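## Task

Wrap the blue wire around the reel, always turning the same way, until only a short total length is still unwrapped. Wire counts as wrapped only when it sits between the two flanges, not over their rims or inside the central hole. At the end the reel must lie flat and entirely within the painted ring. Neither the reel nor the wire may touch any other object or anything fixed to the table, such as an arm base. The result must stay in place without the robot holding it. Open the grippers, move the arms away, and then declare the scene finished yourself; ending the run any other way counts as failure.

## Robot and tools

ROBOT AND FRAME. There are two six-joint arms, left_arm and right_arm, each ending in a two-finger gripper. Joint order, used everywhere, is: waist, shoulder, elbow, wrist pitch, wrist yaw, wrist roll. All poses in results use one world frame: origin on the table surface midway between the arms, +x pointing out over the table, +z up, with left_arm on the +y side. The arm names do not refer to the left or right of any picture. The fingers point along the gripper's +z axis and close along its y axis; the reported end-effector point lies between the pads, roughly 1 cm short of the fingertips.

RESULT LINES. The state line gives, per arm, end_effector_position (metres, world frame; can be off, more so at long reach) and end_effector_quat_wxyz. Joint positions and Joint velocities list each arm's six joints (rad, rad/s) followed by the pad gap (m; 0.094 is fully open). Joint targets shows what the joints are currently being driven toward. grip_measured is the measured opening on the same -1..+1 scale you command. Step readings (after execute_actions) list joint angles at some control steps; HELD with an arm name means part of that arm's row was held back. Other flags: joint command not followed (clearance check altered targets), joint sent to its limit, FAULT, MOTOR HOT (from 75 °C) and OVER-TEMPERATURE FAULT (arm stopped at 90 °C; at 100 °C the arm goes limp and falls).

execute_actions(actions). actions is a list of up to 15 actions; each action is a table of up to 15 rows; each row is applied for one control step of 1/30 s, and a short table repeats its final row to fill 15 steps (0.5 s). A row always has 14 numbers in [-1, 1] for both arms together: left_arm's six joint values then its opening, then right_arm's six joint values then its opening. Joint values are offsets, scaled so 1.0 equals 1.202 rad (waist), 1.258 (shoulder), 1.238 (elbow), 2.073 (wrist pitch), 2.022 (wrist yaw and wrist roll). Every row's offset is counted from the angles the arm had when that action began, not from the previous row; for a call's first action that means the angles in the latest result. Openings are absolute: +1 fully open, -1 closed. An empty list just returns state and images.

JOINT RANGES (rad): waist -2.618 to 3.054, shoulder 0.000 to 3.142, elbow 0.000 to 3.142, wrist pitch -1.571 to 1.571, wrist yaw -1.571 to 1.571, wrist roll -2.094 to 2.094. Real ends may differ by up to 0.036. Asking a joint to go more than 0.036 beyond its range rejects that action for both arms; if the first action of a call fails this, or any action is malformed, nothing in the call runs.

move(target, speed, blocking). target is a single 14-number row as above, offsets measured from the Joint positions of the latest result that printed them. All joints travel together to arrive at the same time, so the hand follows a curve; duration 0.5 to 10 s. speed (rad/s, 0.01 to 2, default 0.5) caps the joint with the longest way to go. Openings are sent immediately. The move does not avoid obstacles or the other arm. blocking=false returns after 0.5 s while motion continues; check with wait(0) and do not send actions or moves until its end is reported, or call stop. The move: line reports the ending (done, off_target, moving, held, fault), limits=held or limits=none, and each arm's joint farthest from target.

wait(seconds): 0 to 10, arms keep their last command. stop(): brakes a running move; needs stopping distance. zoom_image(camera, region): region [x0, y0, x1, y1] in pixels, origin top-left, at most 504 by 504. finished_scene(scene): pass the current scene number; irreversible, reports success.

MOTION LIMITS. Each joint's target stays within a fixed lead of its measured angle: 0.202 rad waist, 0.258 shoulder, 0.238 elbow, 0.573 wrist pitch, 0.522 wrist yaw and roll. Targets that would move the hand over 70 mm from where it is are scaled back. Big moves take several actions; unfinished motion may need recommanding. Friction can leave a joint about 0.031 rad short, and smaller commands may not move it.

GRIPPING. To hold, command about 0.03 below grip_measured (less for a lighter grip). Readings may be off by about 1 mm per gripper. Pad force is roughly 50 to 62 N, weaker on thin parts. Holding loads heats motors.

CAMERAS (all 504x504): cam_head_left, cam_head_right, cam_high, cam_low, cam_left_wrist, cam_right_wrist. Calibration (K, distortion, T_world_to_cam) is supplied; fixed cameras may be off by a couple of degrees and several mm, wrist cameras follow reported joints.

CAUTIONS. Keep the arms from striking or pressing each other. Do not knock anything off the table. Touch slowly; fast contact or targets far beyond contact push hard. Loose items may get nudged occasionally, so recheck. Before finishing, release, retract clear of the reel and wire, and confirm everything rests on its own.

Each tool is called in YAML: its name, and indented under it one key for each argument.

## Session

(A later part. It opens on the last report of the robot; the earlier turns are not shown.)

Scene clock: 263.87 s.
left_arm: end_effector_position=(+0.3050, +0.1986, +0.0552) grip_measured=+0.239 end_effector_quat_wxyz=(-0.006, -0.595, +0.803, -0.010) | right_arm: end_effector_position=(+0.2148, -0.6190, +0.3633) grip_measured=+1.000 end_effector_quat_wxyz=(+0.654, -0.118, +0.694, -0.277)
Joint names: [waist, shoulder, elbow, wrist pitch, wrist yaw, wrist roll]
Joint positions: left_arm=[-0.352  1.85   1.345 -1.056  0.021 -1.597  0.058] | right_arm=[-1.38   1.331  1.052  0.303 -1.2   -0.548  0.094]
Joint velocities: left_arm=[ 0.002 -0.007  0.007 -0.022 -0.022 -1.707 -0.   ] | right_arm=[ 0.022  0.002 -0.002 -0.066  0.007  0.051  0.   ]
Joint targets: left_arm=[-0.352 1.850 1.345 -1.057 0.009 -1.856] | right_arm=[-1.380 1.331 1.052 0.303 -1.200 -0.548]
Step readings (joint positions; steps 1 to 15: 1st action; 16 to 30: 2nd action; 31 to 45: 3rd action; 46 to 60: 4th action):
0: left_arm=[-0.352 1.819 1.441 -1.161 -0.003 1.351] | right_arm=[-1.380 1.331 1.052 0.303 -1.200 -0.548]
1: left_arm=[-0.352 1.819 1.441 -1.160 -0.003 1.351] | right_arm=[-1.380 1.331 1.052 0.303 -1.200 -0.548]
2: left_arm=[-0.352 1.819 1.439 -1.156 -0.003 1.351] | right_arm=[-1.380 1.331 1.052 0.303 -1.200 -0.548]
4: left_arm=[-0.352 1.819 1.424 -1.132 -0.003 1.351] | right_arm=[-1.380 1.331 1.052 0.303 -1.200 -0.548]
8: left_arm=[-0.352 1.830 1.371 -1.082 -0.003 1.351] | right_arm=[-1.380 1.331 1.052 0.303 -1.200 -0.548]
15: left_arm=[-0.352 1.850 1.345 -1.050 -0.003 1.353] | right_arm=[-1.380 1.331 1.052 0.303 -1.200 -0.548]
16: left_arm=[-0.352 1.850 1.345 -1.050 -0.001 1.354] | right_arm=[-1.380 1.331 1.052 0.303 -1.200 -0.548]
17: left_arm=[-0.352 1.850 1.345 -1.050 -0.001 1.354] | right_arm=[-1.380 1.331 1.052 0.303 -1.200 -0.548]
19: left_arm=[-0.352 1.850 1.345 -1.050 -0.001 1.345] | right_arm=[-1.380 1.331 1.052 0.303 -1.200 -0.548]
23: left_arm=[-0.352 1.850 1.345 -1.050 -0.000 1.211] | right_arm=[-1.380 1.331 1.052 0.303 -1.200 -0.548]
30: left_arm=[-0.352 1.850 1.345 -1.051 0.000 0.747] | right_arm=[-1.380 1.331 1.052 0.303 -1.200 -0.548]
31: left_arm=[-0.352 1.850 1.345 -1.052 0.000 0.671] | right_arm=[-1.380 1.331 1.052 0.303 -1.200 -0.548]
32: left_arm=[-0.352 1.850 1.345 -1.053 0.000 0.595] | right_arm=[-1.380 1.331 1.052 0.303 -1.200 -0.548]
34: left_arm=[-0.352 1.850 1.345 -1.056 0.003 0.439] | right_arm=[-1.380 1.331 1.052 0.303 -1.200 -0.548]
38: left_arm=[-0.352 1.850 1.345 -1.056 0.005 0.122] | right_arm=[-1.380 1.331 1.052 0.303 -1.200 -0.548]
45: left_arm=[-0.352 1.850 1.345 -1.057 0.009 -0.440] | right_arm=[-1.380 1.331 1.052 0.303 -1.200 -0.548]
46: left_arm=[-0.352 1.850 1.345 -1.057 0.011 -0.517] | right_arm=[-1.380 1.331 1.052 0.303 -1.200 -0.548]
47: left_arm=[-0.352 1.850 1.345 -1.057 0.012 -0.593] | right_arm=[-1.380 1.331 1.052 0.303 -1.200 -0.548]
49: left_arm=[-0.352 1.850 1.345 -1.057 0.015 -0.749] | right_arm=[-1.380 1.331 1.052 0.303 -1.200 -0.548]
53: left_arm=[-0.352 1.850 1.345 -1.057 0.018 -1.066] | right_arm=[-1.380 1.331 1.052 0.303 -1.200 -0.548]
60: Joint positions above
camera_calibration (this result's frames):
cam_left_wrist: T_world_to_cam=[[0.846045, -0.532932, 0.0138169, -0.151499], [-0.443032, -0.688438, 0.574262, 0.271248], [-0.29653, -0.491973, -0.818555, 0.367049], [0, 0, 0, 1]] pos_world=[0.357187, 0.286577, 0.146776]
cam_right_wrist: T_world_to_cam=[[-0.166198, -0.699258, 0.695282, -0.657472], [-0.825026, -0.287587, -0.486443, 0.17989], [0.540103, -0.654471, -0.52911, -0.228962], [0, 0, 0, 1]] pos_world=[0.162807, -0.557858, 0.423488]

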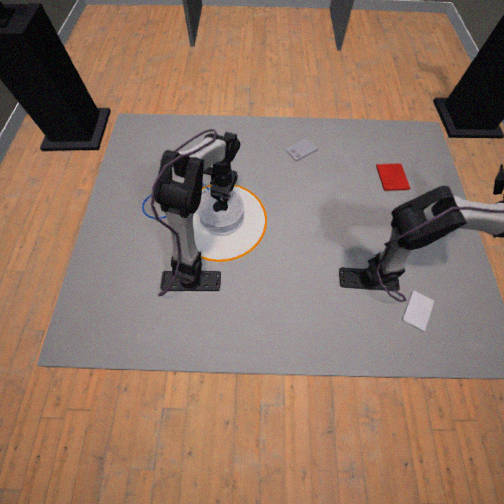

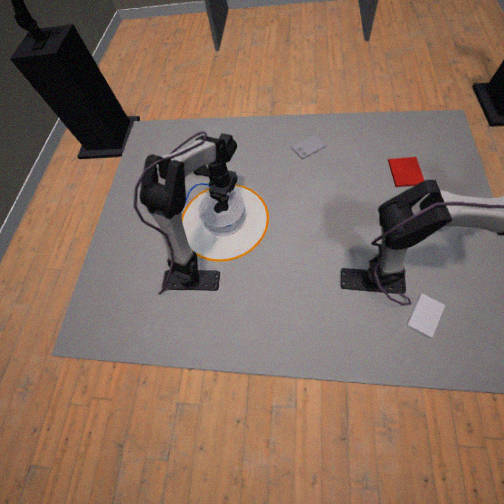

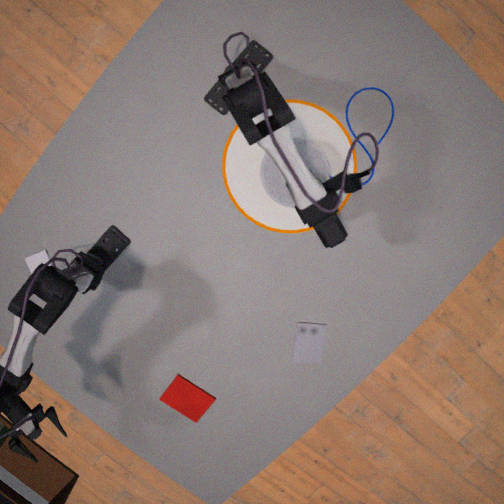

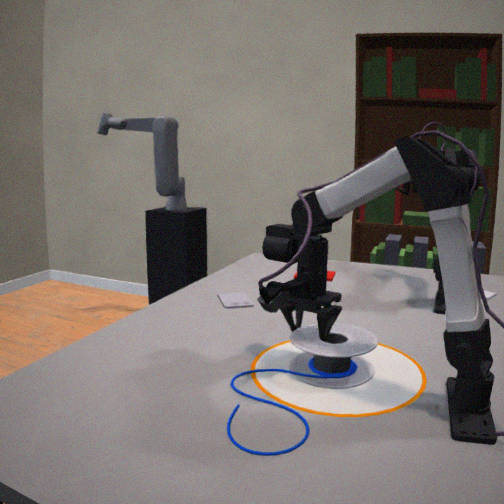

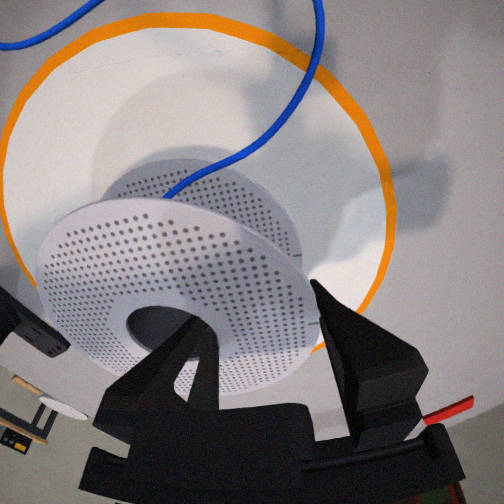

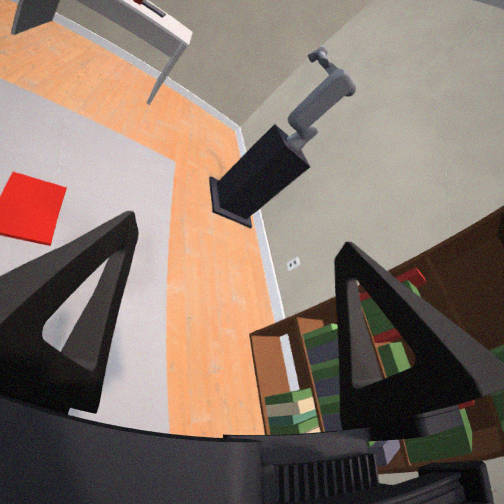

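execute_actions:
  actions:
    - [[0,0,0,0,0,-0.122,0.5,0,0,0,0,0,0,1],[0,0,0,0,0,-0.122,0.7,0,0,0,0,0,0,1],[0,-0.006,0.015,-0.012,-0.004,-0.122,0.9,0,0,0,0,0,0,1],[0,-0.012,0.028,-0.024,-0.008,-0.122,0.9,0,0,0,0,0,0,1],[0,-0.017,0.041,-0.036,-0.012,-0.122,0.9,0,0,0,0,0,0,1],[0,-0.021,0.054,-0.048,-0.014,-0.122,0.9,0,0,0,0,0,0,1],[0,-0.024,0.066,-0.058,-0.014,-0.122,0.9,0,0,0,0,0,0,1],[0,-0.027,0.076,-0.065,-0.014,-0.122,0.9,0,0,0,0,0,0,1],[0,-0.029,0.083,-0.069,-0.014,-0.122,0.9,0,0,0,0,0,0,1],[0,-0.030,0.088,-0.070,-0.014,-0.122,0.9,0,0,0,0,0,0,1]]
    - [[0,0,0,-0.015,0,0.02,0.9,0,0,0,0,0,0,1],[0,0,0,-0.015,0,0.05,0.9,0,0,0,0,0,0,1],[0,0,0,-0.015,0,0.09,0.9,0,0,0,0,0,0,1],[0,0,0,-0.015,0,0.13,0.9,0,0,0,0,0,0,1],[0,0,0,-0.015,0,0.17,0.9,0,0,0,0,0,0,1],[0,0,0,-0.015,0,0.21,0.9,0,0,0,0,0,0,1],[0,0,0,-0.015,0,0.25,0.9,0,0,0,0,0,0,1],[0,0,0,-0.015,0,0.29,0.9,0,0,0,0,0,0,1],[0,0,0,-0.015,0,0.33,0.9,0,0,0,0,0,0,1],[0,0,0,-0.015,0,0.37,0.9,0,0,0,0,0,0,1],[0,0,0,-0.015,0,0.41,0.9,0,0,0,0,0,0,1],[0,0,0,-0.015,0,0.45,0.9,0,0,0,0,0,0,1],[0,0,0,-0.015,0,0.49,0.9,0,0,0,0,0,0,1],[0,0,0,-0.015,0,0.53,0.9,0,0,0,0,0,0,1],[0,0,0,-0.015,0,0.57,0.9,0,0,0,0,0,0,1]]
    - [[0,0,0,0,0,0.20,0.9,0,0,0,0,0,0,1],[0,0,0,0,0,0.24,0.9,0,0,0,0,0,0,1],[0,0,0,0,0,0.28,0.9,0,0,0,0,0,0,1],[0,0,0,0,0,0.32,0.9,0,0,0,0,0,0,1],[0,0,0,0,0,0.36,0.9,0,0,0,0,0,0,1],[0,0,0,0,0,0.40,0.9,0,0,0,0,0,0,1],[0,0,0,0,0,0.44,0.9,0,0,0,0,0,0,1],[0,0,0,0,0,0.48,0.9,0,0,0,0,0,0,1],[0,0,0,0,0,0.52,0.9,0,0,0,0,0,0,1],[0,0,0,0,0,0.56,0.9,0,0,0,0,0,0,1],[0,0,0,0,0,0.60,0.9,0,0,0,0,0,0,1],[0,0,0,0,0,0.64,0.9,0,0,0,0,0,0,1],[0,0,0,0,0,0.68,0.9,0,0,0,0,0,0,1],[0,0,0,0,0,0.72,0.9,0,0,0,0,0,0,1],[0,0,0,0,0,0.76,0.9,0,0,0,0,0,0,1]]
    - [[0,0,0,0,0,0.20,0.9,0,0,0,0,0,0,1],[0,0,0,0,0,0.24,0.9,0,0,0,0,0,0,1],[0,0,0,0,0,0.28,0.9,0,0,0,0,0,0,1],[0,0,0,0,0,0.32,0.9,0,0,0,0,0,0,1],[0,0,0,0,0,0.36,0.9,0,0,0,0,0,0,1],[0,0,0,0,0,0.40,0.9,0,0,0,0,0,0,1],[0,0,0,0,0,0.44,0.9,0,0,0,0,0,0,1],[0,0,0,0,0,0.48,0.9,0,0,0,0,0,0,1],[0,0,0,0,0,0.51,0.9,0,0,0,0,0,0,1],[0,0,0,0,0,0.535,0.9,0,0,0,0,0,0,1],[0,0,0,0,0,0.555,0.9,0,0,0,0,0,0,1]]
    - [[0,0.006,-0.015,0.012,0,0.06,0.9,0,0,0,0,0,0,1],[0,0.012,-0.028,0.024,0,0.06,0.9,0,0,0,0,0,0,1],[0,0.018,-0.041,0.036,0,0.06,0.9,0,0,0,0,0,0,1],[0,0.023,-0.054,0.047,0,0.06,0.9,0,0,0,0,0,0,1],[0,0.028,-0.066,0.057,0,0.06,0.9,0,0,0,0,0,0,1],[0,0.032,-0.077,0.064,0,0.06,0.9,0,0,0,0,0,0,1],[0,0.035,-0.087,0.064,0,0.06,0.9,0,0,0,0,0,0,1],[0,0.037,-0.094,0.064,0,0.06,0.9,0,0,0,0,0,0,1],[0,0.038,-0.097,0.064,0,0.06,0.82,0,0,0,0,0,0,1],[0,0.038,-0.097,0.064,0,0.06,0.72,0,0,0,0,0,0,1],[0,0.038,-0.097,0.064,0,0.06,0.62,0,0,0,0,0,0,1],[0,0.038,-0.097,0.064,0,0.06,0.52,0,0,0,0,0,0,1],[0,0.038,-0.097,0.064,0,0.06,0.44,0,0,0,0,0,0,1],[0,0.038,-0.097,0.064,0,0.06,0.37,0,0,0,0,0,0,1],[0,0.038,-0.097,0.064,0,0.06,0.32,0,0,0,0,0,0,1]]
    - [[0,0,0,0,0,0,0.28,0,0,0,0,0,0,1],[0,0,0,0,0,0,0.25,0,0,0,0,0,0,1],[0,0,0,0,0,-0.01,0.23,0,0,0,0,0,0,1],[0,0,0,0,0,-0.03,0.21,0,0,0,0,0,0,1],[0,0,0,0,0,-0.06,0.21,0,0,0,0,0,0,1],[0,0,0,0,0,-0.10,0.21,0,0,0,0,0,0,1],[0,0,0,0,0,-0.14,0.21,0,0,0,0,0,0,1],[0,0,0,0,0,-0.18,0.21,0,0,0,0,0,0,1],[0,0,0,0,0,-0.22,0.21,0,0,0,0,0,0,1],[0,0,0,0,0,-0.26,0.21,0,0,0,0,0,0,1],[0,0,0,0,0,-0.30,0.21,0,0,0,0,0,0,1],[0,0,0,0,0,-0.34,0.21,0,0,0,0,0,0,1],[0,0,0,0,0,-0.38,0.21,0,0,0,0,0,0,1],[0,0,0,0,0,-0.42,0.21,0,0,0,0,0,0,1],[0,0,0,0,0,-0.46,0.21,0,0,0,0,0,0,1]]
    - [[0,0,0,0,0,-0.20,0.21,0,0,0,0,0,0,1],[0,0,0,0,0,-0.24,0.21,0,0,0,0,0,0,1],[0,0,0,0,0,-0.28,0.21,0,0,0,0,0,0,1],[0,0,0,0,0,-0.32,0.21,0,0,0,0,0,0,1],[0,0,0,0,0,-0.36,0.21,0,0,0,0,0,0,1],[0,0,0,0,0,-0.40,0.21,0,0,0,0,0,0,1],[0,0,0,0,0,-0.44,0.21,0,0,0,0,0,0,1],[0,0,0,0,0,-0.48,0.21,0,0,0,0,0,0,1],[0,0,0,0,0,-0.52,0.21,0,0,0,0,0,0,1],[0,0,0,0,0,-0.56,0.21,0,0,0,0,0,0,1],[0,0,0,0,0,-0.60,0.21,0,0,0,0,0,0,1],[0,0,0,0,0,-0.64,0.21,0,0,0,0,0,0,1],[0,0,0,0,0,-0.68,0.21,0,0,0,0,0,0,1],[0,0,0,0,0,-0.72,0.21,0,0,0,0,0,0,1],[0,0,0,0,0,-0.76,0.21,0,0,0,0,0,0,1]]
    - [[0,0,0,0,0,-0.20,0.21,0,0,0,0,0,0,1],[0,0,0,0,0,-0.24,0.21,0,0,0,0,0,0,1],[0,0,0,0,0,-0.28,0.21,0,0,0,0,0,0,1],[0,0,0,0,0,-0.32,0.21,0,0,0,0,0,0,1],[0,0,0,0,0,-0.36,0.21,0,0,0,0,0,0,1],[0,0,0,0,0,-0.40,0.21,0,0,0,0,0,0,1],[0,0,0,0,0,-0.44,0.21,0,0,0,0,0,0,1],[0,0,0,0,0,-0.48,0.21,0,0,0,0,0,0,1],[0,0,0,0,0,-0.52,0.21,0,0,0,0,0,0,1],[0,0,0,0,0,-0.56,0.21,0,0,0,0,0,0,1],[0,0,0,0,0,-0.60,0.21,0,0,0,0,0,0,1],[0,0,0,0,0,-0.64,0.21,0,0,0,0,0,0,1],[0,0,0,0,0,-0.67,0.21,0,0,0,0,0,0,1],[0,0,0,0,0,-0.69,0.21,0,0,0,0,0,0,1],[0,0,0,0,0,-0.70,0.21,0,0,0,0,0,0,1]]

Scene clock: 306.83 s.
left_arm: end_effector_position=(+0.3104, +0.1911, +0.0526) grip_measured=+0.236 end_effector_quat_wxyz=(-0.011, -0.607, +0.794, -0.031) | right_arm: end_effector_position=(+0.2148, -0.6190, +0.3633) grip_measured=+1.000 end_effector_quat_wxyz=(+0.654, -0.118, +0.694, -0.277)
Joint names: [waist, shoulder, elbow, wrist pitch, wrist yaw, wrist roll]
Joint positions: left_arm=[-0.352  1.855  1.338 -1.016  0.053 -1.628  0.058] | right_arm=[-1.38   1.331  1.052  0.303 -1.2   -0.548  0.094]
Joint velocities: left_arm=[-0.007  0.002 -0.007  0.007 -0.051 -1.678  0.   ] | right_arm=[ 0.012 -0.007 -0.002 -0.022  0.037  0.007  0.   ]
Joint targets: left_arm=[-0.352 1.855 1.338 -1.063 0.047 -1.903] | right_arm=[-1.380 1.331 1.052 0.303 -1.200 -0.548]
Step readings (joint positions; steps 1 to 15: 1st action; 16 to 30: 2nd action; 31 to 45: 3rd action; 46 to 60: 4th action; 61 to 75: 5th action; 76 to 90: 6th action; 91 to 105: 7th action; 106 to 120: 8th action):
0: left_arm=[-0.352 1.850 1.345 -1.056 0.021 -1.844] | right_arm=[-1.380 1.331 1.052 0.303 -1.200 -0.548]
1: left_arm=[-0.352 1.850 1.345 -1.056 0.021 -1.844] | right_arm=[-1.380 1.331 1.052 0.303 -1.200 -0.548]
2: left_arm=[-0.352 1.850 1.345 -1.056 0.021 -1.844] | right_arm=[-1.380 1.331 1.052 0.303 -1.200 -0.548]
4: left_arm=[-0.352 1.850 1.347 -1.061 0.020 -1.844] | right_arm=[-1.380 1.331 1.052 0.303 -1.200 -0.548]
8: left_arm=[-0.352 1.847 1.393 -1.114 0.009 -1.844] | right_arm=[-1.380 1.331 1.052 0.303 -1.200 -0.548]
15: left_arm=[-0.352 1.821 1.440 -1.162 0.001 -1.844] | right_arm=[-1.380 1.331 1.052 0.303 -1.200 -0.548]
16: left_arm=[-0.352 1.821 1.440 -1.166 0.001 -1.839] | right_arm=[-1.380 1.331 1.052 0.303 -1.200 -0.548]
17: left_arm=[-0.352 1.821 1.440 -1.168 0.001 -1.824] | right_arm=[-1.380 1.331 1.052 0.303 -1.200 -0.548]
19: left_arm=[-0.352 1.821 1.440 -1.170 0.001 -1.758] | right_arm=[-1.380 1.331 1.052 0.303 -1.200 -0.548]
23: left_arm=[-0.352 1.821 1.440 -1.172 0.001 -1.535] | right_arm=[-1.380 1.331 1.052 0.303 -1.200 -0.548]
30: left_arm=[-0.352 1.821 1.440 -1.172 0.001 -1.023] | right_arm=[-1.380 1.331 1.052 0.303 -1.200 -0.548]
31: left_arm=[-0.352 1.821 1.440 -1.172 0.001 -0.946] | right_arm=[-1.380 1.331 1.052 0.303 -1.200 -0.548]
32: left_arm=[-0.352 1.821 1.440 -1.172 0.001 -0.868] | right_arm=[-1.380 1.331 1.052 0.303 -1.200 -0.548]
34: left_arm=[-0.352 1.821 1.440 -1.172 0.001 -0.712] | right_arm=[-1.380 1.331 1.052 0.303 -1.200 -0.548]
38: left_arm=[-0.352 1.821 1.440 -1.172 0.001 -0.394] | right_arm=[-1.380 1.331 1.052 0.303 -1.200 -0.548]
45: left_arm=[-0.352 1.821 1.440 -1.172 0.001 0.169] | right_arm=[-1.380 1.331 1.052 0.303 -1.200 -0.548]
46: left_arm=[-0.352 1.821 1.440 -1.172 0.001 0.247] | right_arm=[-1.380 1.331 1.052 0.303 -1.200 -0.548]
47: left_arm=[-0.352 1.821 1.440 -1.172 0.001 0.324] | right_arm=[-1.380 1.331 1.052 0.303 -1.200 -0.548]
49: left_arm=[-0.352 1.821 1.440 -1.172 0.001 0.480] | right_arm=[-1.380 1.331 1.052 0.303 -1.200 -0.548]
53: left_arm=[-0.352 1.821 1.440 -1.172 0.001 0.798] | right_arm=[-1.380 1.331 1.052 0.303 -1.200 -0.548]
60: left_arm=[-0.352 1.821 1.440 -1.172 0.001 1.175] | right_arm=[-1.380 1.331 1.052 0.303 -1.200 -0.548]
61: left_arm=[-0.352 1.821 1.440 -1.171 0.001 1.197] | right_arm=[-1.380 1.331 1.052 0.303 -1.200 -0.548]
62: left_arm=[-0.352 1.821 1.438 -1.167 0.001 1.216] | right_arm=[-1.380 1.331 1.052 0.303 -1.200 -0.548]
64: left_arm=[-0.352 1.821 1.423 -1.143 0.001 1.242] | right_arm=[-1.380 1.331 1.052 0.303 -1.200 -0.548]
68: left_arm=[-0.352 1.833 1.369 -1.092 0.001 1.270] | right_arm=[-1.380 1.331 1.052 0.303 -1.200 -0.548]
75: left_arm=[-0.352 1.855 1.338 -1.064 0.001 1.285] | right_arm=[-1.380 1.331 1.052 0.303 -1.200 -0.548]
76: left_arm=[-0.352 1.855 1.338 -1.063 0.003 1.283] | right_arm=[-1.380 1.331 1.052 0.303 -1.200 -0.548]
77: left_arm=[-0.352 1.855 1.338 -1.063 0.001 1.285] | right_arm=[-1.380 1.331 1.052 0.303 -1.200 -0.548]
79: left_arm=[-0.352 1.855 1.338 -1.063 0.002 1.276] | right_arm=[-1.380 1.331 1.052 0.303 -1.200 -0.548]
83: left_arm=[-0.352 1.855 1.338 -1.065 0.002 1.145] | right_arm=[-1.380 1.331 1.052 0.303 -1.200 -0.548]
90: left_arm=[-0.352 1.855 1.338 -1.068 0.013 0.686] | right_arm=[-1.380 1.331 1.052 0.303 -1.200 -0.548]
91: left_arm=[-0.352 1.855 1.338 -1.068 0.016 0.612] | right_arm=[-1.380 1.331 1.052 0.303 -1.200 -0.548]
92: left_arm=[-0.352 1.855 1.338 -1.068 0.019 0.536] | right_arm=[-1.380 1.331 1.052 0.303 -1.200 -0.548]
94: left_arm=[-0.352 1.855 1.338 -1.068 0.023 0.382] | right_arm=[-1.380 1.331 1.052 0.303 -1.200 -0.548]
98: left_arm=[-0.352 1.855 1.338 -1.068 0.032 0.068] | right_arm=[-1.380 1.331 1.052 0.303 -1.200 -0.548]
105: left_arm=[-0.352 1.855 1.338 -1.064 0.047 -0.488] | right_arm=[-1.380 1.331 1.052 0.303 -1.200 -0.548]
106: left_arm=[-0.352 1.855 1.338 -1.060 0.052 -0.563] | right_arm=[-1.380 1.331 1.052 0.303 -1.200 -0.548]
107: left_arm=[-0.352 1.855 1.338 -1.057 0.055 -0.637] | right_arm=[-1.380 1.331 1.052 0.303 -1.200 -0.548]
109: left_arm=[-0.352 1.855 1.338 -1.051 0.058 -0.789] | right_arm=[-1.380 1.331 1.052 0.303 -1.200 -0.548]
113: left_arm=[-0.352 1.855 1.338 -1.038 0.060 -1.101] | right_arm=[-1.380 1.331 1.052 0.303 -1.200 -0.548]
120: Joint positions above
camera_calibration (this result's frames):
cam_left_wrist: T_world_to_cam=[[0.861004, -0.506304, 0.0482637, -0.171533], [-0.432101, -0.678147, 0.594479, 0.263475], [-0.268257, -0.532703, -0.802662, 0.360922], [0, 0, 0, 1]] pos_world=[0.358358, 0.284091, 0.141347]
cam_right_wrist: T_world_to_cam=[[-0.166198, -0.699258, 0.695282, -0.657472], [-0.825026, -0.287587, -0.486443, 0.17989], [0.540103, -0.654471, -0.52911, -0.228962], [0, 0, 0, 1]] pos_world=[0.162807, -0.557858, 0.423488]

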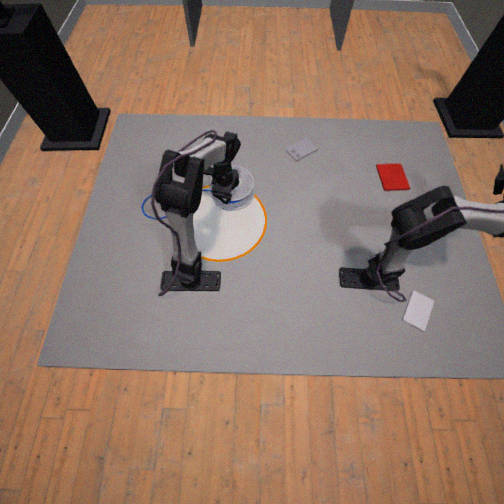

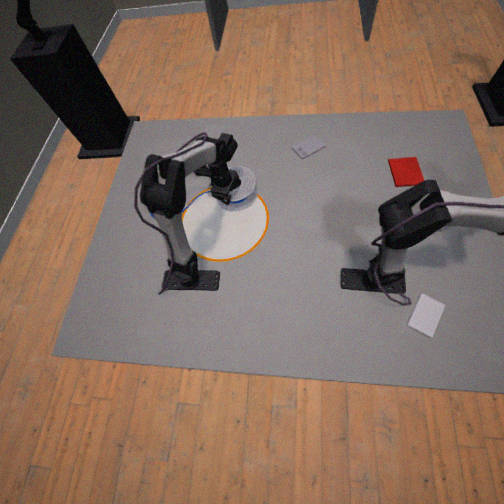

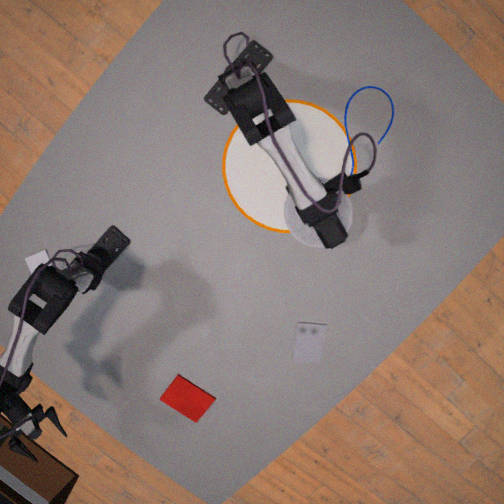

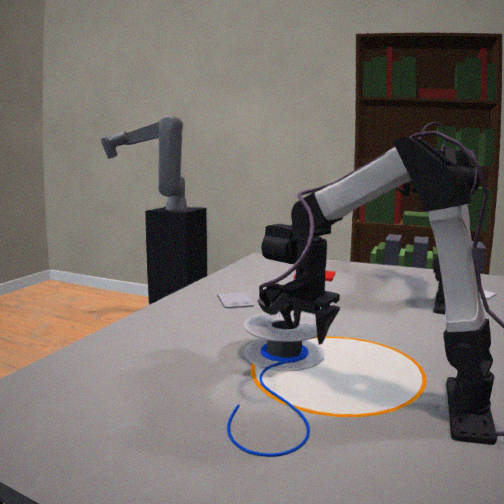

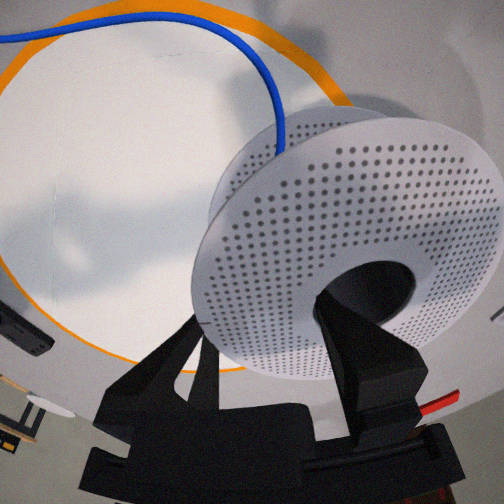

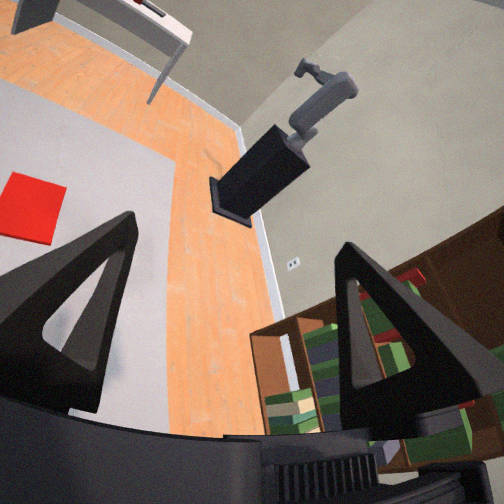

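execute_actions:
  actions: []

zoom_image:
  camera: "cam_low"
  region: [180, 280, 420, 470]

Scene clock: 312.47 s.
left_arm: end_effector_position=(+0.3126, +0.1922, +0.0526) grip_measured=+0.236 end_effector_quat_wxyz=(+0.009, +0.699, -0.714, +0.030) | right_arm: end_effector_position=(+0.2148, -0.6190, +0.3633) grip_measured=+1.000 end_effector_quat_wxyz=(+0.654, -0.118, +0.694, -0.277)
Joint names: [waist, shoulder, elbow, wrist pitch, wrist yaw, wrist roll]
Joint positions: left_arm=[-0.352  1.855  1.338 -1.009  0.042 -1.873  0.058] | right_arm=[-1.38   1.331  1.052  0.303 -1.2   -0.548  0.094]
Joint velocities: left_arm=[-0.007 -0.002  0.002  0.007 -0.007  0.037  0.   ] | right_arm=[-0.012 -0.007  0.017 -0.037  0.022 -0.022  0.   ]
Joint targets: left_arm=[-0.352 1.855 1.338 -1.064 0.047 -1.903] | right_arm=[-1.380 1.331 1.052 0.303 -1.200 -0.548]
camera_calibration (this result's frames):
cam_left_wrist: T_world_to_cam=[[0.958365, -0.282174, 0.0437586, -0.246179], [-0.251962, -0.763554, 0.594559, 0.225361], [-0.134357, -0.58083, -0.80286, 0.329549], [0, 0, 0, 1]] pos_world=[0.336989, 0.294022, 0.141364]
cam_right_wrist: T_world_to_cam=[[-0.166198, -0.699258, 0.695282, -0.657472], [-0.825026, -0.287587, -0.486443, 0.17989], [0.540103, -0.654471, -0.52911, -0.228962], [0, 0, 0, 1]] pos_world=[0.162807, -0.557858, 0.423488]

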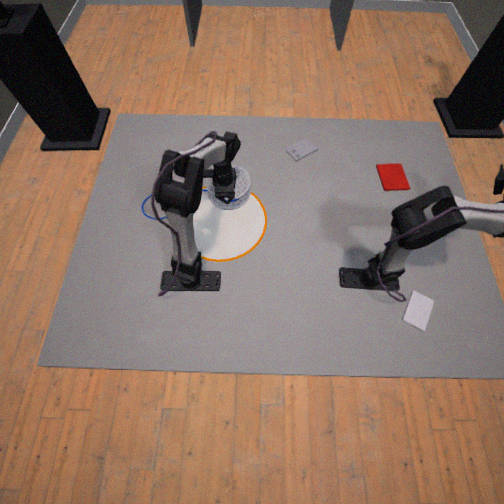

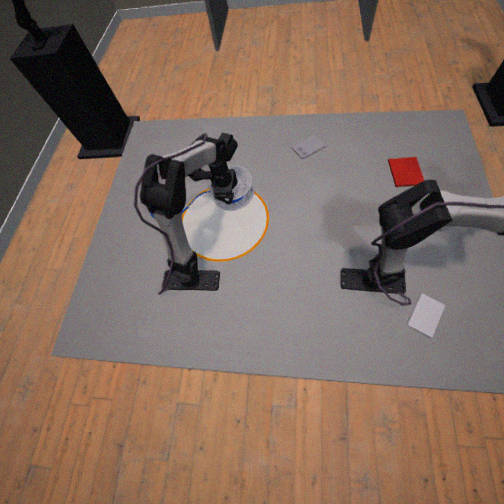

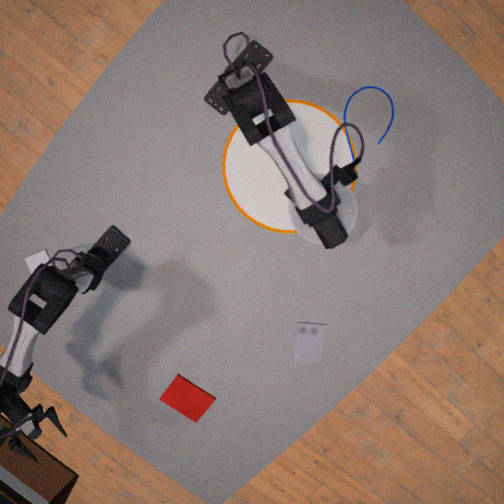

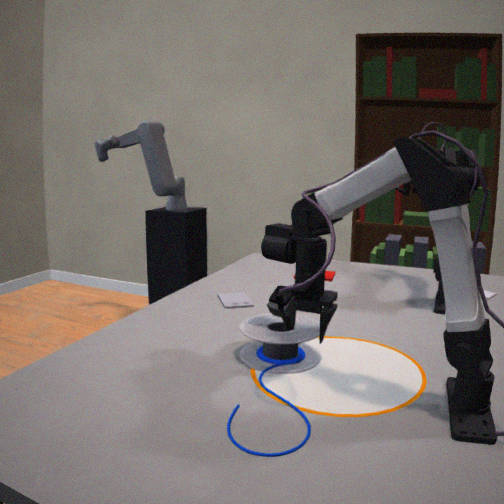

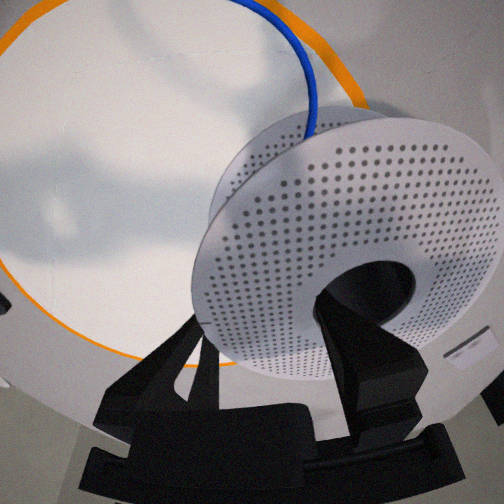

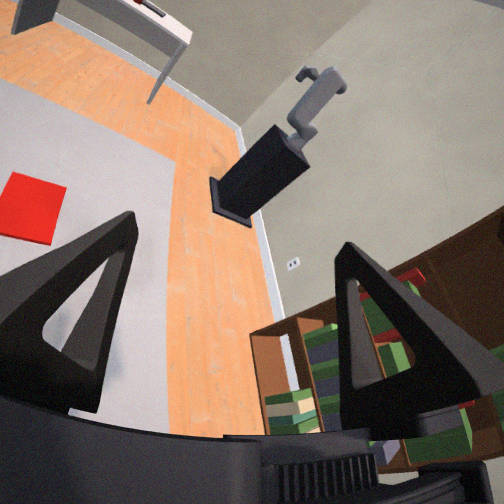

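Region (180, 280, 420, 470) of cam_low's 504x504 image, scaled by 2.100, with more detail than that image has; it fills the top 399 rows of this view, and the rest is white.

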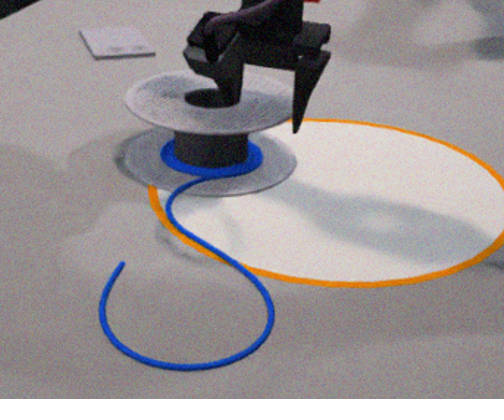

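execute_actions:
  actions:
    - [[0,0,0,0,0,0,0.5,0,0,0,0,0,0,1],[0,0,0,0,0,0,0.7,0,0,0,0,0,0,1],[0,-0.006,0.015,-0.014,-0.004,0,0.9,0,0,0,0,0,0,1],[0,-0.012,0.028,-0.028,-0.008,0,0.9,0,0,0,0,0,0,1],[0,-0.017,0.041,-0.042,-0.012,0,0.9,0,0,0,0,0,0,1],[0,-0.021,0.054,-0.056,-0.014,0,0.9,0,0,0,0,0,0,1],[0,-0.024,0.066,-0.068,-0.014,0,0.9,0,0,0,0,0,0,1],[0,-0.027,0.076,-0.076,-0.014,0,0.9,0,0,0,0,0,0,1],[0,-0.029,0.083,-0.080,-0.014,0,0.9,0,0,0,0,0,0,1],[0,-0.030,0.088,-0.082,-0.014,0,0.9,0,0,0,0,0,0,1]]
    - [[0,0,0,-0.015,0,0.02,0.9,0,0,0,0,0,0,1],[0,0,0,-0.015,0,0.05,0.9,0,0,0,0,0,0,1],[0,0,0,-0.015,0,0.09,0.9,0,0,0,0,0,0,1],[0,0,0,-0.015,0,0.13,0.9,0,0,0,0,0,0,1],[0,0,0,-0.015,0,0.17,0.9,0,0,0,0,0,0,1],[0,0,0,-0.015,0,0.21,0.9,0,0,0,0,0,0,1],[0,0,0,-0.015,0,0.25,0.9,0,0,0,0,0,0,1],[0,0,0,-0.015,0,0.29,0.9,0,0,0,0,0,0,1],[0,0,0,-0.015,0,0.33,0.9,0,0,0,0,0,0,1],[0,0,0,-0.015,0,0.37,0.9,0,0,0,0,0,0,1],[0,0,0,-0.015,0,0.41,0.9,0,0,0,0,0,0,1],[0,0,0,-0.015,0,0.45,0.9,0,0,0,0,0,0,1],[0,0,0,-0.015,0,0.49,0.9,0,0,0,0,0,0,1],[0,0,0,-0.015,0,0.53,0.9,0,0,0,0,0,0,1],[0,0,0,-0.015,0,0.57,0.9,0,0,0,0,0,0,1]]
    - [[0,0,0,0,0,0.20,0.9,0,0,0,0,0,0,1],[0,0,0,0,0,0.24,0.9,0,0,0,0,0,0,1],[0,0,0,0,0,0.28,0.9,0,0,0,0,0,0,1],[0,0,0,0,0,0.32,0.9,0,0,0,0,0,0,1],[0,0,0,0,0,0.36,0.9,0,0,0,0,0,0,1],[0,0,0,0,0,0.40,0.9,0,0,0,0,0,0,1],[0,0,0,0,0,0.44,0.9,0,0,0,0,0,0,1],[0,0,0,0,0,0.48,0.9,0,0,0,0,0,0,1],[0,0,0,0,0,0.52,0.9,0,0,0,0,0,0,1],[0,0,0,0,0,0.56,0.9,0,0,0,0,0,0,1],[0,0,0,0,0,0.60,0.9,0,0,0,0,0,0,1],[0,0,0,0,0,0.64,0.9,0,0,0,0,0,0,1],[0,0,0,0,0,0.68,0.9,0,0,0,0,0,0,1],[0,0,0,0,0,0.72,0.9,0,0,0,0,0,0,1],[0,0,0,0,0,0.76,0.9,0,0,0,0,0,0,1]]
    - [[0,0,0,0,0,0.20,0.9,0,0,0,0,0,0,1],[0,0,0,0,0,0.24,0.9,0,0,0,0,0,0,1],[0,0,0,0,0,0.28,0.9,0,0,0,0,0,0,1],[0,0,0,0,0,0.32,0.9,0,0,0,0,0,0,1],[0,0,0,0,0,0.36,0.9,0,0,0,0,0,0,1],[0,0,0,0,0,0.40,0.9,0,0,0,0,0,0,1],[0,0,0,0,0,0.44,0.9,0,0,0,0,0,0,1],[0,0,0,0,0,0.48,0.9,0,0,0,0,0,0,1],[0,0,0,0,0,0.51,0.9,0,0,0,0,0,0,1],[0,0,0,0,0,0.535,0.9,0,0,0,0,0,0,1],[0,0,0,0,0,0.555,0.9,0,0,0,0,0,0,1]]
    - [[0,0.006,-0.015,0.012,0,0.06,0.9,0,0,0,0,0,0,1],[0,0.012,-0.028,0.024,0,0.06,0.9,0,0,0,0,0,0,1],[0,0.017,-0.041,0.036,0,0.06,0.9,0,0,0,0,0,0,1],[0,0.022,-0.053,0.047,0,0.06,0.9,0,0,0,0,0,0,1],[0,0.026,-0.064,0.057,0,0.06,0.9,0,0,0,0,0,0,1],[0,0.030,-0.074,0.064,0,0.06,0.9,0,0,0,0,0,0,1],[0,0.032,-0.083,0.064,0,0.06,0.9,0,0,0,0,0,0,1],[0,0.034,-0.089,0.064,0,0.06,0.9,0,0,0,0,0,0,1],[0,0.035,-0.092,0.064,0,0.06,0.82,0,0,0,0,0,0,1],[0,0.035,-0.092,0.064,0,0.06,0.72,0,0,0,0,0,0,1],[0,0.035,-0.092,0.064,0,0.06,0.62,0,0,0,0,0,0,1],[0,0.035,-0.092,0.064,0,0.06,0.52,0,0,0,0,0,0,1],[0,0.035,-0.092,0.064,0,0.06,0.44,0,0,0,0,0,0,1],[0,0.035,-0.092,0.064,0,0.06,0.37,0,0,0,0,0,0,1],[0,0.035,-0.092,0.064,0,0.06,0.32,0,0,0,0,0,0,1]]
    - [[0,0,0,0,0,0,0.28,0,0,0,0,0,0,1],[0,0,0,0,0,0,0.25,0,0,0,0,0,0,1],[0,0,0,0,0,-0.01,0.23,0,0,0,0,0,0,1],[0,0,0,0,0,-0.03,0.21,0,0,0,0,0,0,1],[0,0,0,0,0,-0.06,0.21,0,0,0,0,0,0,1],[0,0,0,0,0,-0.10,0.21,0,0,0,0,0,0,1],[0,0,0,0,0,-0.14,0.21,0,0,0,0,0,0,1],[0,0,0,0,0,-0.18,0.21,0,0,0,0,0,0,1],[0,0,0,0,0,-0.22,0.21,0,0,0,0,0,0,1],[0,0,0,0,0,-0.26,0.21,0,0,0,0,0,0,1],[0,0,0,0,0,-0.30,0.21,0,0,0,0,0,0,1],[0,0,0,0,0,-0.34,0.21,0,0,0,0,0,0,1],[0,0,0,0,0,-0.38,0.21,0,0,0,0,0,0,1],[0,0,0,0,0,-0.42,0.21,0,0,0,0,0,0,1],[0,0,0,0,0,-0.46,0.21,0,0,0,0,0,0,1]]
    - [[0,0,0,0,0,-0.20,0.21,0,0,0,0,0,0,1],[0,0,0,0,0,-0.24,0.21,0,0,0,0,0,0,1],[0,0,0,0,0,-0.28,0.21,0,0,0,0,0,0,1],[0,0,0,0,0,-0.32,0.21,0,0,0,0,0,0,1],[0,0,0,0,0,-0.36,0.21,0,0,0,0,0,0,1],[0,0,0,0,0,-0.40,0.21,0,0,0,0,0,0,1],[0,0,0,0,0,-0.44,0.21,0,0,0,0,0,0,1],[0,0,0,0,0,-0.48,0.21,0,0,0,0,0,0,1],[0,0,0,0,0,-0.52,0.21,0,0,0,0,0,0,1],[0,0,0,0,0,-0.56,0.21,0,0,0,0,0,0,1],[0,0,0,0,0,-0.60,0.21,0,0,0,0,0,0,1],[0,0,0,0,0,-0.64,0.21,0,0,0,0,0,0,1],[0,0,0,0,0,-0.68,0.21,0,0,0,0,0,0,1],[0,0,0,0,0,-0.72,0.21,0,0,0,0,0,0,1],[0,0,0,0,0,-0.76,0.21,0,0,0,0,0,0,1]]
    - [[0,0,0,0,0,-0.20,0.21,0,0,0,0,0,0,1],[0,0,0,0,0,-0.24,0.21,0,0,0,0,0,0,1],[0,0,0,0,0,-0.28,0.21,0,0,0,0,0,0,1],[0,0,0,0,0,-0.32,0.21,0,0,0,0,0,0,1],[0,0,0,0,0,-0.36,0.21,0,0,0,0,0,0,1],[0,0,0,0,0,-0.40,0.21,0,0,0,0,0,0,1],[0,0,0,0,0,-0.44,0.21,0,0,0,0,0,0,1],[0,0,0,0,0,-0.48,0.21,0,0,0,0,0,0,1],[0,0,0,0,0,-0.52,0.21,0,0,0,0,0,0,1],[0,0,0,0,0,-0.56,0.21,0,0,0,0,0,0,1],[0,0,0,0,0,-0.60,0.21,0,0,0,0,0,0,1],[0,0,0,0,0,-0.64,0.21,0,0,0,0,0,0,1],[0,0,0,0,0,-0.67,0.21,0,0,0,0,0,0,1],[0,0,0,0,0,-0.69,0.21,0,0,0,0,0,0,1],[0,0,0,0,0,-0.70,0.21,0,0,0,0,0,0,1]]

Scene clock: 373.83 s.
left_arm: end_effector_position=(+0.3070, +0.2032, +0.0538) grip_measured=+0.237 end_effector_quat_wxyz=(+0.006, -0.623, +0.782, -0.002) | right_arm: end_effector_position=(+0.2148, -0.6190, +0.3633) grip_measured=+1.000 end_effector_quat_wxyz=(+0.654, -0.118, +0.694, -0.277)
Joint names: [waist, shoulder, elbow, wrist pitch, wrist yaw, wrist roll]
Joint positions: left_arm=[-0.352  1.852  1.341 -1.05  -0.008 -1.666  0.058] | right_arm=[-1.38   1.331  1.052  0.303 -1.2   -0.548  0.094]
Joint velocities: left_arm=[-0.002  0.012 -0.002 -0.081  0.022 -1.692  0.   ] | right_arm=[ 0.002 -0.002  0.017  0.037  0.051 -0.051  0.   ]
Joint targets: left_arm=[-0.352 1.852 1.341 -1.026 -0.004 -1.937] | right_arm=[-1.380 1.331 1.052 0.303 -1.200 -0.548]
Step readings (joint positions; steps 1 to 15: 1st action; 16 to 30: 2nd action; 31 to 45: 3rd action; 46 to 60: 4th action; 61 to 75: 5th action; 76 to 90: 6th action; 91 to 105: 7th action; 106 to 120: 8th action):
0: left_arm=[-0.352 1.855 1.338 -1.009 0.042 -1.873] | right_arm=[-1.380 1.331 1.052 0.303 -1.200 -0.548]
1: left_arm=[-0.352 1.855 1.338 -1.007 0.042 -1.873] | right_arm=[-1.380 1.331 1.052 0.303 -1.200 -0.548]
2: left_arm=[-0.352 1.855 1.338 -1.007 0.042 -1.873] | right_arm=[-1.380 1.331 1.052 0.303 -1.200 -0.548]
4: left_arm=[-0.352 1.855 1.341 -1.015 0.041 -1.873] | right_arm=[-1.380 1.331 1.052 0.303 -1.200 -0.548]
8: left_arm=[-0.352 1.851 1.386 -1.077 0.030 -1.873] | right_arm=[-1.380 1.331 1.052 0.303 -1.200 -0.548]
15: left_arm=[-0.352 1.825 1.432 -1.137 0.023 -1.873] | right_arm=[-1.380 1.331 1.052 0.303 -1.200 -0.548]
16: left_arm=[-0.352 1.825 1.432 -1.140 0.023 -1.868] | right_arm=[-1.380 1.331 1.052 0.303 -1.200 -0.548]
17: left_arm=[-0.352 1.825 1.432 -1.143 0.023 -1.853] | right_arm=[-1.380 1.331 1.052 0.303 -1.200 -0.548]
19: left_arm=[-0.352 1.825 1.432 -1.145 0.023 -1.787] | right_arm=[-1.380 1.331 1.052 0.303 -1.200 -0.548]
23: left_arm=[-0.352 1.825 1.432 -1.146 0.023 -1.564] | right_arm=[-1.380 1.331 1.052 0.303 -1.200 -0.548]
30: left_arm=[-0.352 1.825 1.432 -1.146 0.023 -1.052] | right_arm=[-1.380 1.331 1.052 0.303 -1.200 -0.548]
31: left_arm=[-0.352 1.825 1.432 -1.146 0.023 -0.975] | right_arm=[-1.380 1.331 1.052 0.303 -1.200 -0.548]
32: left_arm=[-0.352 1.825 1.432 -1.146 0.023 -0.897] | right_arm=[-1.380 1.331 1.052 0.303 -1.200 -0.548]
34: left_arm=[-0.352 1.825 1.432 -1.146 0.023 -0.741] | right_arm=[-1.380 1.331 1.052 0.303 -1.200 -0.548]
38: left_arm=[-0.352 1.825 1.432 -1.146 0.023 -0.423] | right_arm=[-1.380 1.331 1.052 0.303 -1.200 -0.548]
45: left_arm=[-0.352 1.825 1.432 -1.146 0.023 0.141] | right_arm=[-1.380 1.331 1.052 0.303 -1.200 -0.548]
46: left_arm=[-0.352 1.825 1.432 -1.146 0.023 0.218] | right_arm=[-1.380 1.331 1.052 0.303 -1.200 -0.548]
47: left_arm=[-0.352 1.825 1.432 -1.146 0.023 0.295] | right_arm=[-1.380 1.331 1.052 0.303 -1.200 -0.548]
49: left_arm=[-0.352 1.825 1.432 -1.146 0.023 0.452] | right_arm=[-1.380 1.331 1.052 0.303 -1.200 -0.548]
53: left_arm=[-0.352 1.825 1.432 -1.146 0.023 0.770] | right_arm=[-1.380 1.331 1.052 0.303 -1.200 -0.548]
60: left_arm=[-0.352 1.825 1.432 -1.146 0.023 1.146] | right_arm=[-1.380 1.331 1.052 0.303 -1.200 -0.548]
61: left_arm=[-0.352 1.825 1.432 -1.146 0.023 1.169] | right_arm=[-1.380 1.331 1.052 0.303 -1.200 -0.548]
62: left_arm=[-0.352 1.825 1.431 -1.142 0.023 1.187] | right_arm=[-1.380 1.331 1.052 0.303 -1.200 -0.548]
64: left_arm=[-0.352 1.825 1.416 -1.117 0.023 1.214] | right_arm=[-1.380 1.331 1.052 0.303 -1.200 -0.548]
68: left_arm=[-0.352 1.835 1.365 -1.067 0.023 1.241] | right_arm=[-1.380 1.331 1.052 0.303 -1.200 -0.548]
75: left_arm=[-0.352 1.852 1.341 -1.030 0.023 1.257] | right_arm=[-1.380 1.331 1.052 0.303 -1.200 -0.548]
76: left_arm=[-0.352 1.852 1.341 -1.030 0.024 1.259] | right_arm=[-1.380 1.331 1.052 0.303 -1.200 -0.548]
77: left_arm=[-0.352 1.852 1.341 -1.030 0.024 1.258] | right_arm=[-1.380 1.331 1.052 0.303 -1.200 -0.548]
79: left_arm=[-0.352 1.852 1.341 -1.030 0.024 1.249] | right_arm=[-1.380 1.331 1.052 0.303 -1.200 -0.548]
83: left_arm=[-0.352 1.852 1.341 -1.029 0.024 1.117] | right_arm=[-1.380 1.331 1.052 0.303 -1.200 -0.548]
90: left_arm=[-0.352 1.852 1.341 -1.025 0.018 0.657] | right_arm=[-1.380 1.331 1.052 0.303 -1.200 -0.548]
91: left_arm=[-0.352 1.852 1.341 -1.024 0.016 0.582] | right_arm=[-1.380 1.331 1.052 0.303 -1.200 -0.548]
92: left_arm=[-0.352 1.852 1.341 -1.024 0.014 0.507] | right_arm=[-1.380 1.331 1.052 0.303 -1.200 -0.548]
94: left_arm=[-0.352 1.852 1.341 -1.024 0.012 0.352] | right_arm=[-1.380 1.331 1.052 0.303 -1.200 -0.548]
98: left_arm=[-0.352 1.852 1.341 -1.024 0.006 0.037] | right_arm=[-1.380 1.331 1.052 0.303 -1.200 -0.548]
105: left_arm=[-0.352 1.852 1.341 -1.026 -0.004 -0.521] | right_arm=[-1.380 1.331 1.052 0.303 -1.200 -0.548]
106: left_arm=[-0.352 1.852 1.341 -1.027 -0.006 -0.597] | right_arm=[-1.380 1.331 1.052 0.303 -1.200 -0.548]
107: left_arm=[-0.352 1.852 1.341 -1.029 -0.008 -0.671] | right_arm=[-1.380 1.331 1.052 0.303 -1.200 -0.548]
109: left_arm=[-0.352 1.852 1.341 -1.032 -0.008 -0.824] | right_arm=[-1.380 1.331 1.052 0.303 -1.200 -0.548]
113: left_arm=[-0.352 1.852 1.341 -1.039 -0.010 -1.138] | right_arm=[-1.380 1.331 1.052 0.303 -1.200 -0.548]
120: Joint positions above
camera_calibration (this result's frames):
cam_left_wrist: T_world_to_cam=[[0.880827, -0.47335, 0.00914299, -0.173259], [-0.399301, -0.732381, 0.551523, 0.272736], [-0.254367, -0.489447, -0.83411, 0.356137], [0, 0, 0, 1]] pos_world=[0.352104, 0.292044, 0.148222]
cam_right_wrist: T_world_to_cam=[[-0.166198, -0.699258, 0.695282, -0.657472], [-0.825026, -0.287587, -0.486443, 0.17989], [0.540103, -0.654471, -0.52911, -0.228962], [0, 0, 0, 1]] pos_world=[0.162807, -0.557858, 0.423488]

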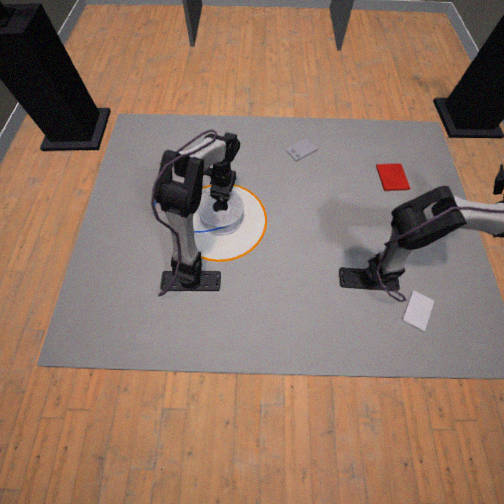

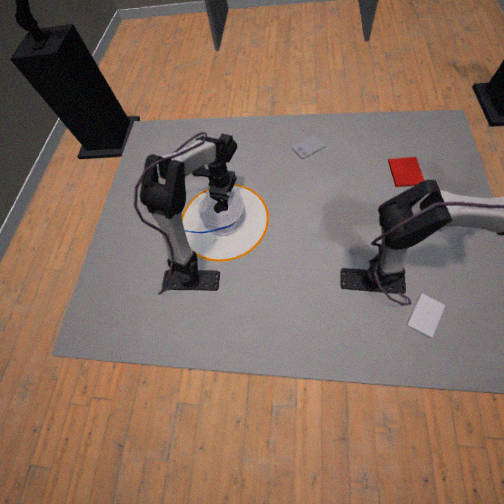

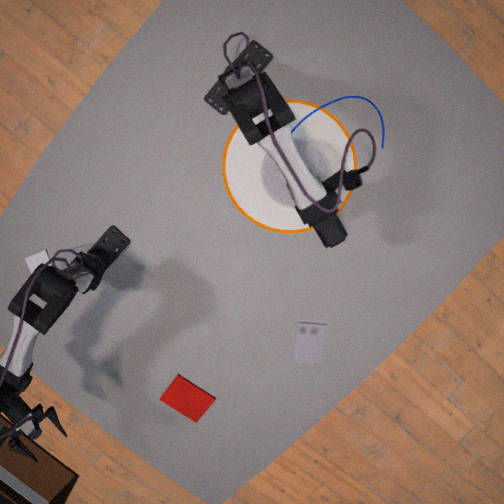

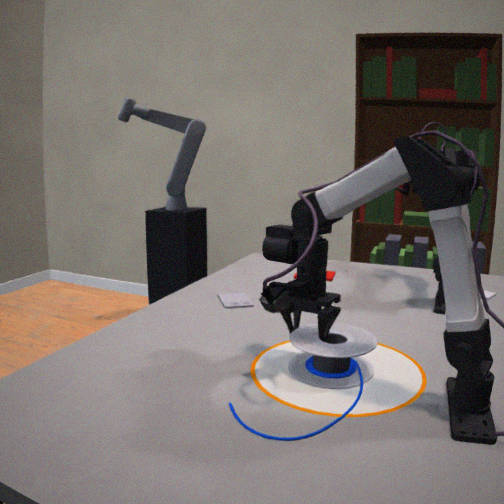

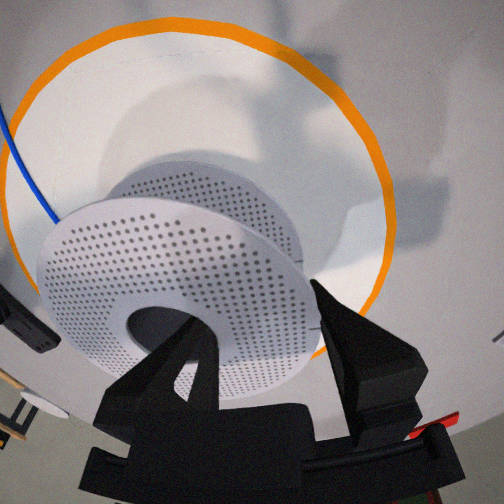

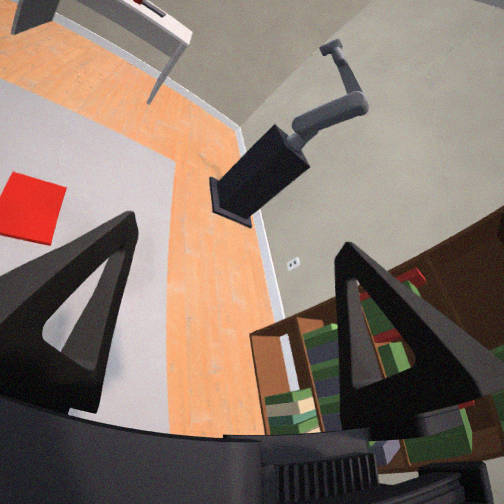

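execute_actions:
  actions: []

zoom_image:
  camera: "cam_high"
  region: [200, 60, 420, 260]

zoom_image:
  camera: "cam_low"
  region: [200, 290, 440, 470]

Scene clock: 378.13 s.
left_arm: end_effector_position=(+0.3060, +0.2027, +0.0538) grip_measured=+0.237 end_effector_quat_wxyz=(-0.003, +0.714, -0.700, +0.002) | right_arm: end_effector_position=(+0.2148, -0.6190, +0.3633) grip_measured=+1.000 end_effector_quat_wxyz=(+0.654, -0.118, +0.694, -0.277)
Joint names: [waist, shoulder, elbow, wrist pitch, wrist yaw, wrist roll]
Joint positions: left_arm=[-0.352  1.852  1.341 -1.053 -0.003 -1.912  0.058] | right_arm=[-1.38   1.331  1.052  0.303 -1.2   -0.548  0.094]
Joint velocities: left_arm=[ 0.002  0.002 -0.007 -0.007  0.022 -0.037 -0.001] | right_arm=[ 0.012  0.007  0.012 -0.022 -0.007  0.007  0.   ]
Joint targets: left_arm=[-0.352 1.852 1.341 -1.025 -0.004 -1.937] | right_arm=[-1.380 1.331 1.052 0.303 -1.200 -0.548]
camera_calibration (this result's frames):
cam_left_wrist: T_world_to_cam=[[0.96961, -0.244544, 0.00738182, -0.246009], [-0.20711, -0.804375, 0.556855, 0.227529], [-0.130238, -0.541461, -0.830577, 0.328036], [0, 0, 0, 1]] pos_world=[0.328379, 0.300477, 0.147575]
cam_right_wrist: T_world_to_cam=[[-0.166198, -0.699258, 0.695282, -0.657472], [-0.825026, -0.287587, -0.486443, 0.17989], [0.540103, -0.654471, -0.52911, -0.228962], [0, 0, 0, 1]] pos_world=[0.162807, -0.557858, 0.423488]

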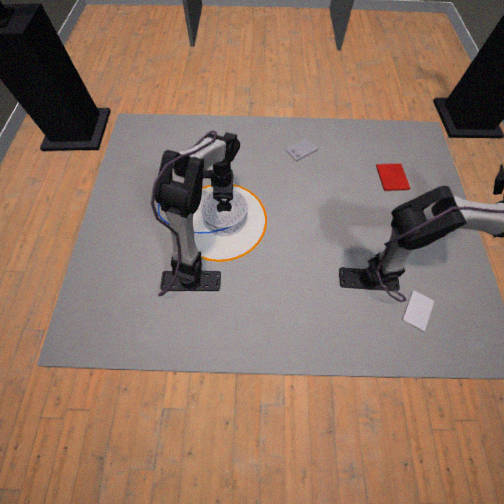

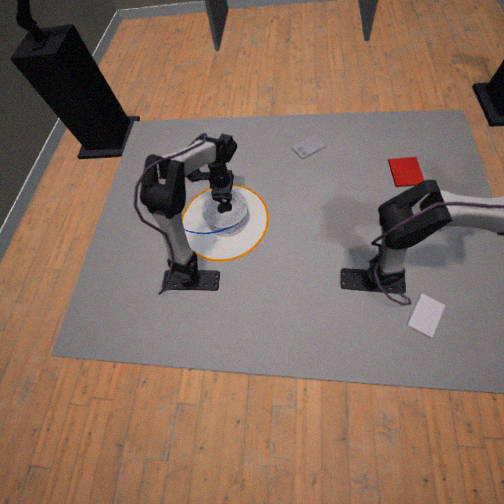

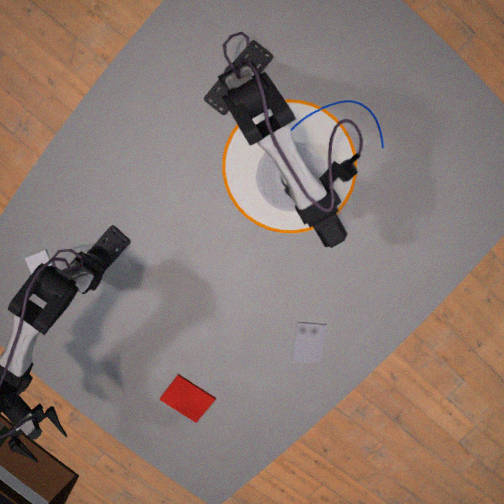

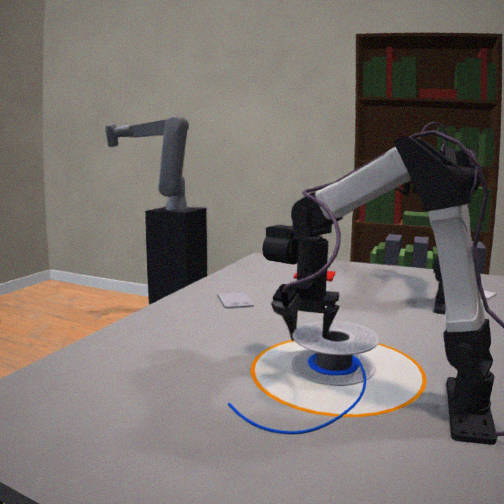

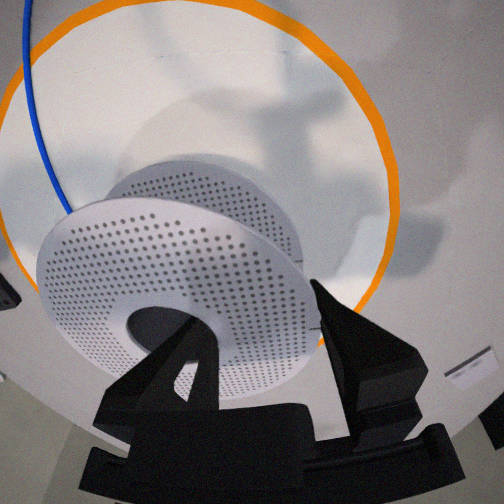

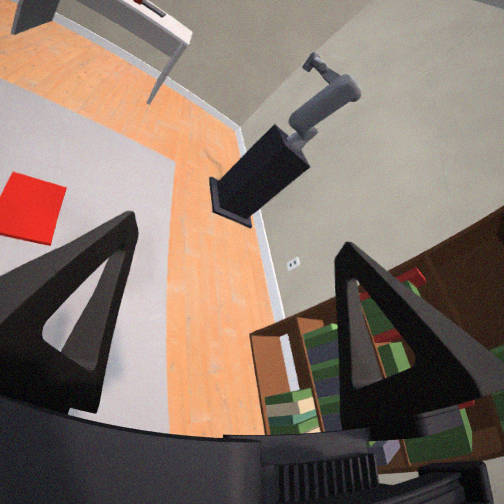

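Region (200, 60, 420, 260) of cam_high's 504x504 image, scaled by 2.291, with more detail than that image has; it fills the top 458 rows of this view, and the rest is white.

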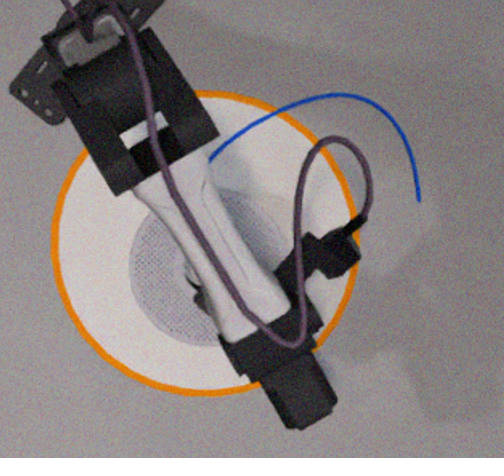

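Region (200, 290, 440, 470) of cam_low's 504x504 image, scaled by 2.100, with more detail than that image has; it fills the top 378 rows of this view, and the rest is white.

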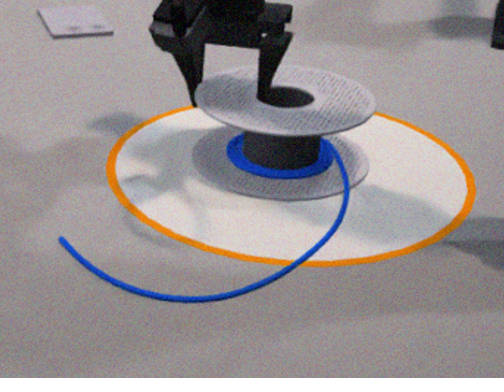

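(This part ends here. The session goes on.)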